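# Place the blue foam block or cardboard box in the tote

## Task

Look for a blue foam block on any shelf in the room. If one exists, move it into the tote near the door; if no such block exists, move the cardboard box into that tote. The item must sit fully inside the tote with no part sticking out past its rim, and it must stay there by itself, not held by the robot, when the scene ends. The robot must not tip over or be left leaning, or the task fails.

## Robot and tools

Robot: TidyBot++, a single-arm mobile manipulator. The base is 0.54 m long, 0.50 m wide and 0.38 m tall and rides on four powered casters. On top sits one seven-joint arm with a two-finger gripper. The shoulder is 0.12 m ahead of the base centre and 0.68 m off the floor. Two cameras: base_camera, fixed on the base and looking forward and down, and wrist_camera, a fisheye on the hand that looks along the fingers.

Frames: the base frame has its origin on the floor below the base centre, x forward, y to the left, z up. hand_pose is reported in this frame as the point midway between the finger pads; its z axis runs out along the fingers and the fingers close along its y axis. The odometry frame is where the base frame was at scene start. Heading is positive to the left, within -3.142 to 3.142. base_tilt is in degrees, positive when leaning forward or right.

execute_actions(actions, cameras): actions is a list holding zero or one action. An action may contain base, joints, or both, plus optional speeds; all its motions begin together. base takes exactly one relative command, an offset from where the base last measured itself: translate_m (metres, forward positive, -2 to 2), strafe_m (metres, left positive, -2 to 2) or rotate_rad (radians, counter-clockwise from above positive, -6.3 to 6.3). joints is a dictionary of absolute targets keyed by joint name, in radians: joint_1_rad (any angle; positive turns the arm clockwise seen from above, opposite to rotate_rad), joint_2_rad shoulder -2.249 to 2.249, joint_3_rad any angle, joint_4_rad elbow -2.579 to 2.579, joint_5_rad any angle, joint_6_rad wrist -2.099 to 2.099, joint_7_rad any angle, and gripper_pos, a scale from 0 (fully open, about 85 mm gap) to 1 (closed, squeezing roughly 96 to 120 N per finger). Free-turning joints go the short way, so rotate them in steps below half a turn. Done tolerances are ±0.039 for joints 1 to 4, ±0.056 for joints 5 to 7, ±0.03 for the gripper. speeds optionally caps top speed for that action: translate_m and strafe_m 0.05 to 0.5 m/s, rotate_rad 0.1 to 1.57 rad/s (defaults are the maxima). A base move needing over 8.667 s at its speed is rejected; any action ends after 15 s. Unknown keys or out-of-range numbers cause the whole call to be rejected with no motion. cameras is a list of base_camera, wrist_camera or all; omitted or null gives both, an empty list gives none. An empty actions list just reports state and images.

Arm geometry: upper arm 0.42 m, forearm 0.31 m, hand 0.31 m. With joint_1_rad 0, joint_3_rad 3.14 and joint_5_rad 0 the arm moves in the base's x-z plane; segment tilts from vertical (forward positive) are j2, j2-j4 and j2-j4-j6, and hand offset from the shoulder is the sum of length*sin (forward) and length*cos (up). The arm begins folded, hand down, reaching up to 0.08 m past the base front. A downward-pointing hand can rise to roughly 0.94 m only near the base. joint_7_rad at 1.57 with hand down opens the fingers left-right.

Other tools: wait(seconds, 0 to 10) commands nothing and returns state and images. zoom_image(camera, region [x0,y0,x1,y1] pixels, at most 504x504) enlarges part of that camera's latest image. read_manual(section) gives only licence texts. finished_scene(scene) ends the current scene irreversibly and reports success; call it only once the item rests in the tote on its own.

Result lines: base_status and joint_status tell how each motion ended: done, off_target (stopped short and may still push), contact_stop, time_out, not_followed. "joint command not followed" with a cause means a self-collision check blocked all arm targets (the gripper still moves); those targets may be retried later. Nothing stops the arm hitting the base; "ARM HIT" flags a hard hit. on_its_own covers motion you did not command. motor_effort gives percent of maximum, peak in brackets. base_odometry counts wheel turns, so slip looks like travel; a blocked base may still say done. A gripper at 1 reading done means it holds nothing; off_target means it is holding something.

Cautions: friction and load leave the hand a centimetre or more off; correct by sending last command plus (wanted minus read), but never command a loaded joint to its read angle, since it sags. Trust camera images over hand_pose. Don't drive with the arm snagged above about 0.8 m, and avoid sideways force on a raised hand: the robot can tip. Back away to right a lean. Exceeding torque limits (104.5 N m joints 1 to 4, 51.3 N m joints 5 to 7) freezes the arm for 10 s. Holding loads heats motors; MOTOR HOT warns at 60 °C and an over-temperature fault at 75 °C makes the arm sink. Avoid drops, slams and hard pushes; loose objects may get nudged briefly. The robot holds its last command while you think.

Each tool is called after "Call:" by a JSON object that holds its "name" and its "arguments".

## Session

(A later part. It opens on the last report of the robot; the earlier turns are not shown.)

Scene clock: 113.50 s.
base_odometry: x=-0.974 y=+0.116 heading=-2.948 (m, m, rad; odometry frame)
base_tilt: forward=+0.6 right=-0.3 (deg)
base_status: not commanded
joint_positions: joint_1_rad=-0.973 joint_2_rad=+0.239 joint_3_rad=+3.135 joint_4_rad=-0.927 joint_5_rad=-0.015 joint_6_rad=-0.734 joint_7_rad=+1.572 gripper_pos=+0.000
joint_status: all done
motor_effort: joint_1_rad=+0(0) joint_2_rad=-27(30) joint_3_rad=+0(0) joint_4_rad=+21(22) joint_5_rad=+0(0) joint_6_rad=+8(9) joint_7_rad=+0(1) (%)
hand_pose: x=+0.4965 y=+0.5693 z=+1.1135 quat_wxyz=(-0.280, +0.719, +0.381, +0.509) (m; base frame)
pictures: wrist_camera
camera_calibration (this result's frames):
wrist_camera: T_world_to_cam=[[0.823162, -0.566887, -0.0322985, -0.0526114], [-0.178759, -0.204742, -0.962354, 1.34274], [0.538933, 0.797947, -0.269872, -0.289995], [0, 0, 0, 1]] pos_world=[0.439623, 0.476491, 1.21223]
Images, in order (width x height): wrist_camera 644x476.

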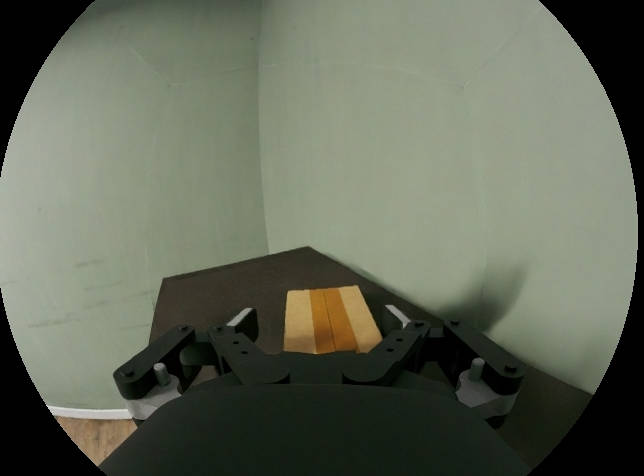

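Call:
{"name": "execute_actions", "arguments": {"actions": [{"joints":{"joint_1_rad":-0.948}}], "cameras": []}}

Call:
{"name": "execute_actions", "arguments": {"actions": [{"joints":{"joint_2_rad":0.278}}], "cameras": ["wrist_camera"]}}

Scene clock: 115.13 s.
base_odometry: x=-0.974 y=+0.116 heading=-2.948 (m, m, rad; odometry frame)
base_tilt: forward=+0.6 right=-0.3 (deg)
base_status: not commanded
joint_positions: joint_1_rad=-0.958 joint_2_rad=+0.239 joint_3_rad=+3.136 joint_4_rad=-0.927 joint_5_rad=-0.015 joint_6_rad=-0.734 joint_7_rad=+1.572 gripper_pos=+0.000
joint_status: all done
motor_effort: joint_1_rad=+0(3) joint_2_rad=-26(26) joint_3_rad=+1(1) joint_4_rad=+21(21) joint_5_rad=+0(0) joint_6_rad=+8(8) joint_7_rad=-1(1) (%)
hand_pose: x=+0.5059 y=+0.5630 z=+1.1135 quat_wxyz=(-0.276, +0.722, +0.376, +0.512) (m; base frame)
pictures: none
No camera images: the call's "cameras" was empty. Leave "cameras" out to get every camera's image.

Scene clock: 115.90 s.
base_odometry: x=-0.974 y=+0.116 heading=-2.948 (m, m, rad; odometry frame)
base_tilt: forward=+0.6 right=-0.3 (deg)
base_status: not commanded
joint_positions: joint_1_rad=-0.958 joint_2_rad=+0.260 joint_3_rad=+3.136 joint_4_rad=-0.926 joint_5_rad=-0.015 joint_6_rad=-0.734 joint_7_rad=+1.572 gripper_pos=+0.000
joint_status: all done
motor_effort: joint_1_rad=+0(0) joint_2_rad=-27(28) joint_3_rad=+1(1) joint_4_rad=+22(22) joint_5_rad=+1(0) joint_6_rad=+8(8) joint_7_rad=-1(1) (%)
hand_pose: x=+0.5110 y=+0.5703 z=+1.1000 quat_wxyz=(-0.272, +0.727, +0.378, +0.505) (m; base frame)
pictures: wrist_camera
camera_calibration (this result's frames):
wrist_camera: T_world_to_cam=[[0.813257, -0.58103, -0.0318956, -0.0517046], [-0.19267, -0.217146, -0.956936, 1.34072], [0.549082, 0.78438, -0.288542, -0.279104], [0, 0, 0, 1]] pos_world=[0.453617, 0.480014, 1.2008]
Images, in order (width x height): wrist_camera 644x476.

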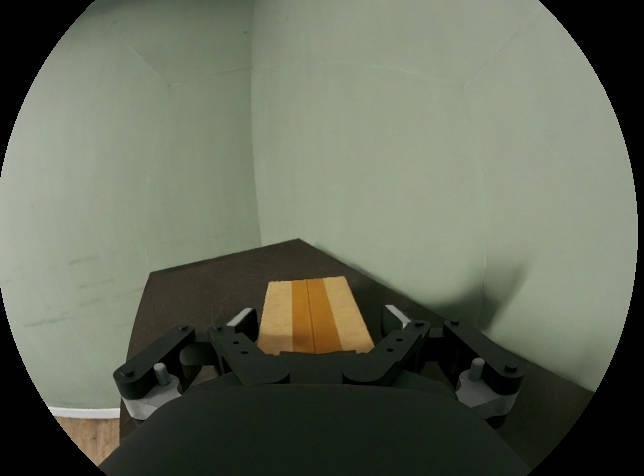

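Call:
{"name": "execute_actions", "arguments": {"actions": [{"joints":{"joint_2_rad":0.292}}], "cameras": []}}

Call:
{"name": "execute_actions", "arguments": {"actions": [{"joints":{"gripper_pos":1.0}}], "cameras": ["wrist_camera"]}}

Scene clock: 118.10 s.
base_odometry: x=-0.974 y=+0.116 heading=-2.948 (m, m, rad; odometry frame)
base_tilt: forward=+0.6 right=-0.3 (deg)
base_status: not commanded
joint_positions: joint_1_rad=-0.958 joint_2_rad=+0.269 joint_3_rad=+3.136 joint_4_rad=-0.926 joint_5_rad=-0.015 joint_6_rad=-0.734 joint_7_rad=+1.572 gripper_pos=+0.000
joint_status: all done
motor_effort: joint_1_rad=+1(1) joint_2_rad=-28(28) joint_3_rad=+1(0) joint_4_rad=+21(22) joint_5_rad=+0(0) joint_6_rad=+8(8) joint_7_rad=-1(1) (%)
hand_pose: x=+0.5132 y=+0.5734 z=+1.0937 quat_wxyz=(-0.271, +0.729, +0.379, +0.502) (m; base frame)
pictures: none
No camera images: the call's "cameras" was empty. Leave "cameras" out to get every camera's image.

Scene clock: 119.20 s.
base_odometry: x=-0.974 y=+0.116 heading=-2.948 (m, m, rad; odometry frame)
base_tilt: forward=+0.6 right=-0.3 (deg)
base_status: not commanded
joint_positions: joint_1_rad=-0.958 joint_2_rad=+0.270 joint_3_rad=+3.136 joint_4_rad=-0.924 joint_5_rad=-0.015 joint_6_rad=-0.732 joint_7_rad=+1.572 gripper_pos=+0.346
joint_status: gripper_pos off_target (ended at +0.346, target +1.000)
motor_effort: joint_1_rad=+0(0) joint_2_rad=-27(30) joint_3_rad=+0(0) joint_4_rad=+21(23) joint_5_rad=+0(1) joint_6_rad=+8(8) joint_7_rad=-1(1) (%)
hand_pose: x=+0.5135 y=+0.5739 z=+1.0948 quat_wxyz=(-0.271, +0.728, +0.379, +0.503) (m; base frame)
pictures: wrist_camera
camera_calibration (this result's frames):
wrist_camera: T_world_to_cam=[[0.813127, -0.581212, -0.0318837, -0.0516883], [-0.195848, -0.221592, -0.95527, 1.33942], [0.54815, 0.783, -0.294011, -0.277595], [0, 0, 0, 1]] pos_world=[0.456515, 0.484119, 1.19624]
Images, in order (width x height): wrist_camera 644x476.

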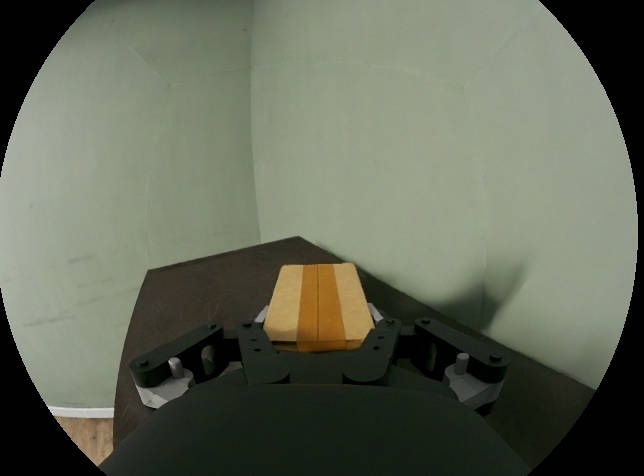

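Call:
{"name": "execute_actions", "arguments": {"actions": [{"joints":{"joint_2_rad":-0.25}}], "cameras": []}}

Call:
{"name": "execute_actions", "arguments": {"actions": [{"base":{"translate_m":-0.5}}], "cameras": []}}

Call:
{"name": "execute_actions", "arguments": {"actions": [{"base":{"strafe_m":0.4},"joints":{"joint_1_rad":0,"joint_2_rad":-0.37,"joint_4_rad":-2.4,"joint_6_rad":-0.6}}], "cameras": []}}

Call:
{"name": "execute_actions", "arguments": {"actions": [{"base":{"rotate_rad":2.89}}], "cameras": []}}

Call:
{"name": "execute_actions", "arguments": {"actions": [{"base":{"translate_m":1.5}}]}}

Scene clock: 124.10 s.
base_odometry: x=-0.974 y=+0.116 heading=-2.948 (m, m, rad; odometry frame)
base_tilt: forward=+0.6 right=-0.3 (deg)
base_status: not commanded
joint_positions: joint_1_rad=-0.958 joint_2_rad=-0.252 joint_3_rad=+3.136 joint_4_rad=-0.915 joint_5_rad=-0.015 joint_6_rad=-0.732 joint_7_rad=+1.572 gripper_pos=+0.346
joint_status: all done
motor_effort: joint_1_rad=+1(0) joint_2_rad=-7(33) joint_3_rad=+1(2) joint_4_rad=+17(25) joint_5_rad=+1(0) joint_6_rad=+9(10) joint_7_rad=-1(0) (%)
hand_pose: x=+0.3401 y=+0.3273 z=+1.3914 quat_wxyz=(-0.361, +0.569, +0.299, +0.676) (m; base frame)
pictures: none
No camera images: the call's "cameras" was empty. Leave "cameras" out to get every camera's image.

Scene clock: 126.60 s.
base_odometry: x=-0.484 y=+0.213 heading=-2.948 (m, m, rad; odometry frame)
base_tilt: forward=+0.6 right=-0.3 (deg)
base_status: done
joint_positions: joint_1_rad=-0.958 joint_2_rad=-0.251 joint_3_rad=+3.140 joint_4_rad=-0.915 joint_5_rad=-0.014 joint_6_rad=-0.732 joint_7_rad=+1.572 gripper_pos=+0.346
joint_status: not commanded
motor_effort: joint_1_rad=+0(1) joint_2_rad=-7(11) joint_3_rad=+2(3) joint_4_rad=+17(19) joint_5_rad=+0(0) joint_6_rad=+8(10) joint_7_rad=-2(1) (%)
hand_pose: x=+0.3425 y=+0.3267 z=+1.3910 quat_wxyz=(-0.359, +0.570, +0.297, +0.677) (m; base frame)
pictures: none
No camera images: the call's "cameras" was empty. Leave "cameras" out to get every camera's image.

Scene clock: 129.33 s.
base_odometry: x=-0.406 y=-0.180 heading=-2.947 (m, m, rad; odometry frame)
base_tilt: forward=+0.6 right=-0.3 (deg)
base_status: done
joint_positions: joint_1_rad=-0.018 joint_2_rad=-0.343 joint_3_rad=+3.140 joint_4_rad=-2.383 joint_5_rad=-0.014 joint_6_rad=-0.629 joint_7_rad=+1.572 gripper_pos=+0.346
joint_status: all done
motor_effort: joint_1_rad=+1(1) joint_2_rad=-5(15) joint_3_rad=+1(4) joint_4_rad=+19(24) joint_5_rad=+0(0) joint_6_rad=+5(10) joint_7_rad=-1(0) (%)
hand_pose: x=+0.3992 y=+0.0094 z=+0.6586 quat_wxyz=(-0.007, +0.972, +0.006, +0.234) (m; base frame)
pictures: none
No camera images: the call's "cameras" was empty. Leave "cameras" out to get every camera's image.

Scene clock: 132.47 s.
base_odometry: x=-0.406 y=-0.180 heading=-0.058 (m, m, rad; odometry frame)
base_tilt: forward=+0.6 right=-0.3 (deg)
base_status: done
joint_positions: joint_1_rad=-0.016 joint_2_rad=-0.344 joint_3_rad=+3.140 joint_4_rad=-2.383 joint_5_rad=-0.014 joint_6_rad=-0.625 joint_7_rad=+1.572 gripper_pos=+0.346
joint_status: not commanded
motor_effort: joint_1_rad=+0(0) joint_2_rad=-6(6) joint_3_rad=+1(2) joint_4_rad=+19(19) joint_5_rad=+0(0) joint_6_rad=+5(5) joint_7_rad=-1(1) (%)
hand_pose: x=+0.4005 y=+0.0089 z=+0.6594 quat_wxyz=(-0.007, +0.972, +0.005, +0.236) (m; base frame)
pictures: none
No camera images: the call's "cameras" was empty. Leave "cameras" out to get every camera's image.

Scene clock: 136.83 s.
base_odometry: x=+1.091 y=-0.264 heading=-0.057 (m, m, rad; odometry frame)
base_tilt: forward=+0.6 right=-0.3 (deg)
base_status: done
joint_positions: joint_1_rad=-0.016 joint_2_rad=-0.351 joint_3_rad=+3.140 joint_4_rad=-2.384 joint_5_rad=-0.014 joint_6_rad=-0.624 joint_7_rad=+1.572 gripper_pos=+0.346
joint_status: not commanded
motor_effort: joint_1_rad=+0(1) joint_2_rad=-5(7) joint_3_rad=+1(2) joint_4_rad=+19(20) joint_5_rad=+0(0) joint_6_rad=+5(6) joint_7_rad=-1(0) (%)
hand_pose: x=+0.4004 y=+0.0089 z=+0.6611 quat_wxyz=(-0.007, +0.971, +0.005, +0.240) (m; base frame)
pictures: base_camera, wrist_camera
camera_calibration (this result's frames):
wrist_camera: T_world_to_cam=[[-0.0132542, -0.999838, -0.0122143, 0.0196546], [-0.857341, 0.0176499, -0.514446, 0.749069], [0.514578, 0.00365319, -0.857436, 0.492177], [0, 0, 0, 1]] pos_world=[0.389204, 0.00463242, 0.807606]
Images, in order (width x height): base_camera 644x364, wrist_camera 644x476.

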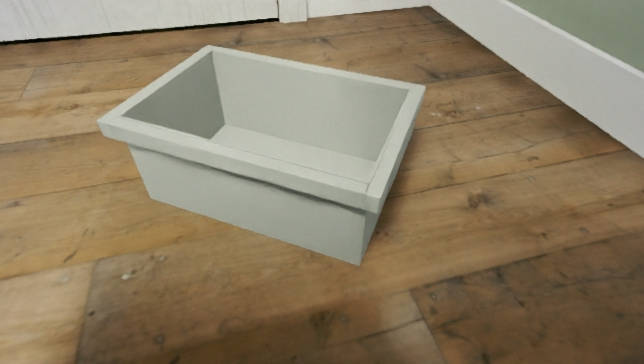

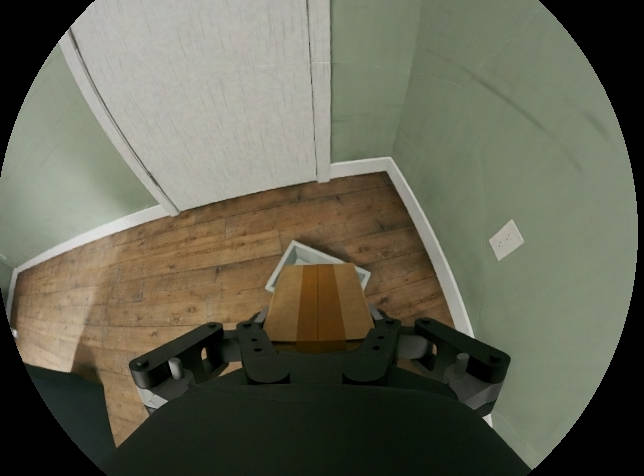

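Call:
{"name": "execute_actions", "arguments": {"actions": [{"joints":{"joint_1_rad":-0.115,"joint_2_rad":1.283,"joint_4_rad":-1.36,"joint_6_rad":-0.70}}]}}

Scene clock: 143.87 s.
base_odometry: x=+1.091 y=-0.264 heading=-0.057 (m, m, rad; odometry frame)
base_tilt: forward=+0.6 right=-0.3 (deg)
base_status: not commanded
joint_positions: joint_1_rad=-0.095 joint_2_rad=+1.273 joint_3_rad=+3.140 joint_4_rad=-1.386 joint_5_rad=-0.014 joint_6_rad=-0.672 joint_7_rad=+1.572 gripper_pos=+0.346
joint_status: all done
motor_effort: joint_1_rad=+0(0) joint_2_rad=-39(40) joint_3_rad=-1(0) joint_4_rad=+8(19) joint_5_rad=+0(0) joint_6_rad=-1(5) joint_7_rad=+0(0) (%)
hand_pose: x=+0.6058 y=+0.0515 z=+0.2210 quat_wxyz=(+0.000, +0.995, +0.043, -0.095) (m; base frame)
pictures: base_camera, wrist_camera
camera_calibration (this result's frames):
wrist_camera: T_world_to_cam=[[0.0640543, -0.997919, 0.00745505, 0.00835409], [-0.989226, -0.0625073, 0.132385, 0.639092], [-0.131643, -0.0158545, -0.99117, 0.431027], [0, 0, 0, 1]] pos_world=[0.688413, 0.0551184, 0.342553]
Images, in order (width x height): base_camera 644x364, wrist_camera 644x476.

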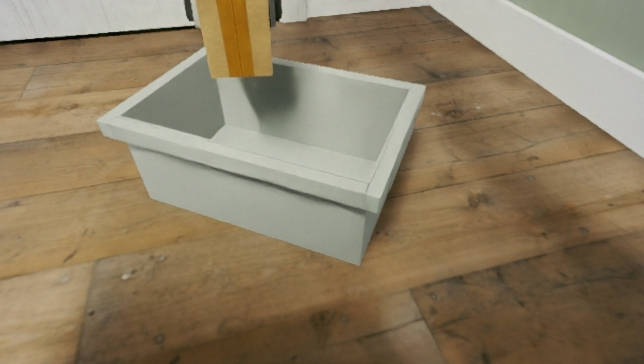

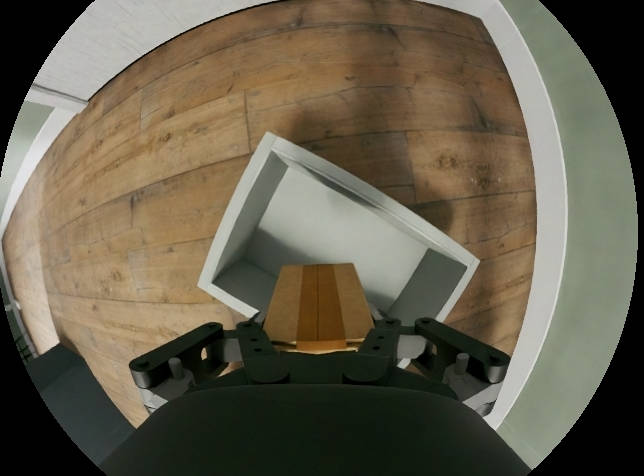

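Call:
{"name": "execute_actions", "arguments": {"actions": [{"joints":{"joint_1_rad":-0.025,"joint_2_rad":1.615,"joint_4_rad":-1.07,"joint_6_rad":-0.66}}]}}

Scene clock: 147.07 s.
base_odometry: x=+1.091 y=-0.264 heading=-0.057 (m, m, rad; odometry frame)
base_tilt: forward=+0.6 right=-0.3 (deg)
base_status: not commanded
joint_positions: joint_1_rad=-0.039 joint_2_rad=+1.616 joint_3_rad=+3.140 joint_4_rad=-1.095 joint_5_rad=-0.014 joint_6_rad=-0.672 joint_7_rad=+1.572 gripper_pos=+0.346
joint_status: all done
motor_effort: joint_1_rad=+1(1) joint_2_rad=-39(42) joint_3_rad=+0(1) joint_4_rad=+7(7) joint_5_rad=+0(0) joint_6_rad=-2(1) joint_7_rad=-1(1) (%)
hand_pose: x=+0.5956 y=+0.0233 z=+0.0748 quat_wxyz=(-0.002, +0.993, +0.014, -0.120) (m; base frame)
pictures: base_camera, wrist_camera
camera_calibration (this result's frames):
wrist_camera: T_world_to_cam=[[0.00723026, -0.999933, 0.00903435, 0.0156818], [-0.982971, -0.00544808, 0.183679, 0.637664], [-0.183617, -0.0102085, -0.982945, 0.314501], [0, 0, 0, 1]] pos_world=[0.68444, 0.0223654, 0.19187]
Images, in order (width x height): base_camera 644x364, wrist_camera 644x476.

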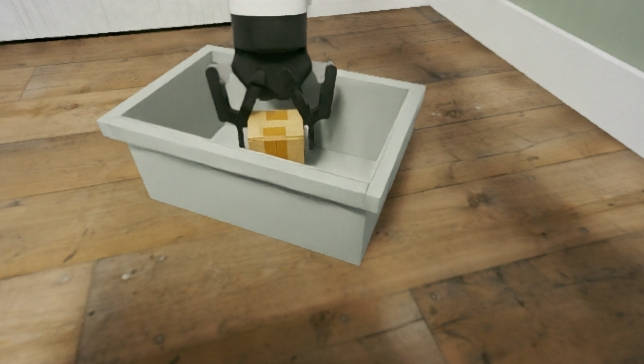

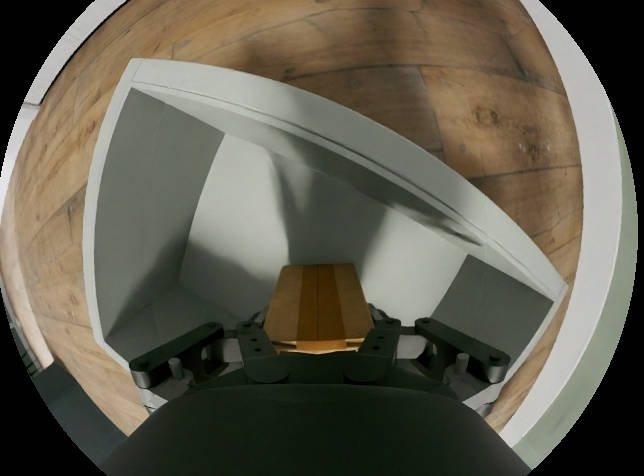

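Lower slightly more, release.

Call:
{"name": "execute_actions", "arguments": {"actions": [{"joints":{"joint_2_rad":1.645,"joint_4_rad":-1.05}}], "cameras": []}}

Call:
{"name": "execute_actions", "arguments": {"actions": [{"joints":{"gripper_pos":0.05}}], "cameras": ["base_camera"]}}

Call:
{"name": "execute_actions", "arguments": {"actions": [{"joints":{"joint_2_rad":1.2,"joint_4_rad":-1.42}}]}}

Scene clock: 148.83 s.
base_odometry: x=+1.091 y=-0.264 heading=-0.057 (m, m, rad; odometry frame)
base_tilt: forward=+0.6 right=-0.3 (deg)
base_status: not commanded
joint_positions: joint_1_rad=-0.039 joint_2_rad=+1.631 joint_3_rad=+3.140 joint_4_rad=-1.071 joint_5_rad=-0.014 joint_6_rad=-0.672 joint_7_rad=+1.572 gripper_pos=+0.346
joint_status: all done
motor_effort: joint_1_rad=+1(0) joint_2_rad=-39(41) joint_3_rad=+0(1) joint_4_rad=+7(7) joint_5_rad=+0(0) joint_6_rad=-1(1) joint_7_rad=-2(1) (%)
hand_pose: x=+0.6001 y=+0.0234 z=+0.0690 quat_wxyz=(-0.002, +0.993, +0.014, -0.116) (m; base frame)
pictures: none
No camera images: the call's "cameras" was empty. Leave "cameras" out to get every camera's image.

Scene clock: 149.90 s.
base_odometry: x=+1.091 y=-0.264 heading=-0.057 (m, m, rad; odometry frame)
base_tilt: forward=+0.6 right=-0.3 (deg)
base_status: not commanded
joint_positions: joint_1_rad=-0.039 joint_2_rad=+1.631 joint_3_rad=+3.140 joint_4_rad=-1.071 joint_5_rad=-0.014 joint_6_rad=-0.672 joint_7_rad=+1.572 gripper_pos=+0.050
joint_status: all done
motor_effort: joint_1_rad=+0(1) joint_2_rad=-39(39) joint_3_rad=-1(1) joint_4_rad=+7(7) joint_5_rad=+0(0) joint_6_rad=-2(2) joint_7_rad=-1(1) (%)
hand_pose: x=+0.6001 y=+0.0234 z=+0.0690 quat_wxyz=(-0.002, +0.993, +0.014, -0.116) (m; base frame)
pictures: base_camera
Images, in order (width x height): base_camera 644x364.

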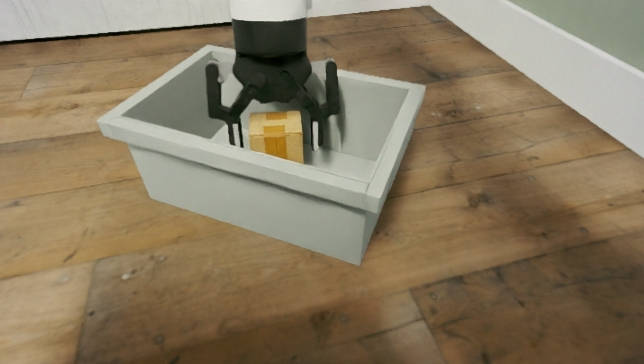

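Scene clock: 151.57 s.
base_odometry: x=+1.091 y=-0.264 heading=-0.057 (m, m, rad; odometry frame)
base_tilt: forward=+0.6 right=-0.3 (deg)
base_status: not commanded
joint_positions: joint_1_rad=-0.039 joint_2_rad=+1.210 joint_3_rad=+3.140 joint_4_rad=-1.397 joint_5_rad=-0.014 joint_6_rad=-0.672 joint_7_rad=+1.572 gripper_pos=+0.050
joint_status: all done
motor_effort: joint_1_rad=+0(0) joint_2_rad=-38(42) joint_3_rad=+0(1) joint_4_rad=+8(9) joint_5_rad=+0(0) joint_6_rad=+0(1) joint_7_rad=-1(1) (%)
hand_pose: x=+0.6299 y=+0.0246 z=+0.2517 quat_wxyz=(-0.003, +0.998, +0.014, -0.069) (m; base frame)
pictures: base_camera, wrist_camera
camera_calibration (this result's frames):
wrist_camera: T_world_to_cam=[[0.00685768, -0.99996, 0.00580339, 0.0162046], [-0.996759, -0.00637028, 0.0801982, 0.673639], [-0.080158, -0.00633455, -0.996762, 0.432893], [0, 0, 0, 1]] pos_world=[0.706044, 0.0232374, 0.377372]
Images, in order (width x height): base_camera 644x364, wrist_camera 644x476.

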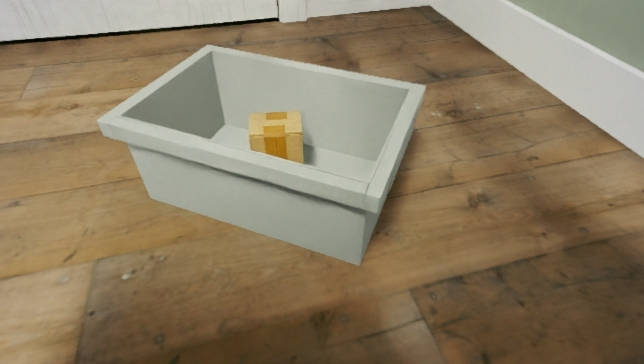

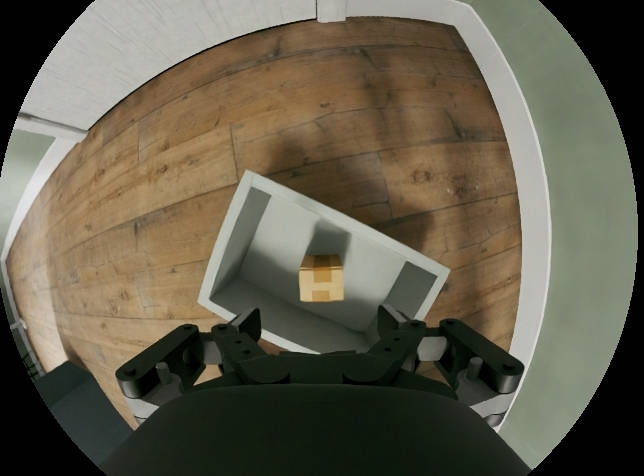

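Call:
{"name": "finished_scene", "arguments": {"scene": 1}}

The scene is finished: the task was done.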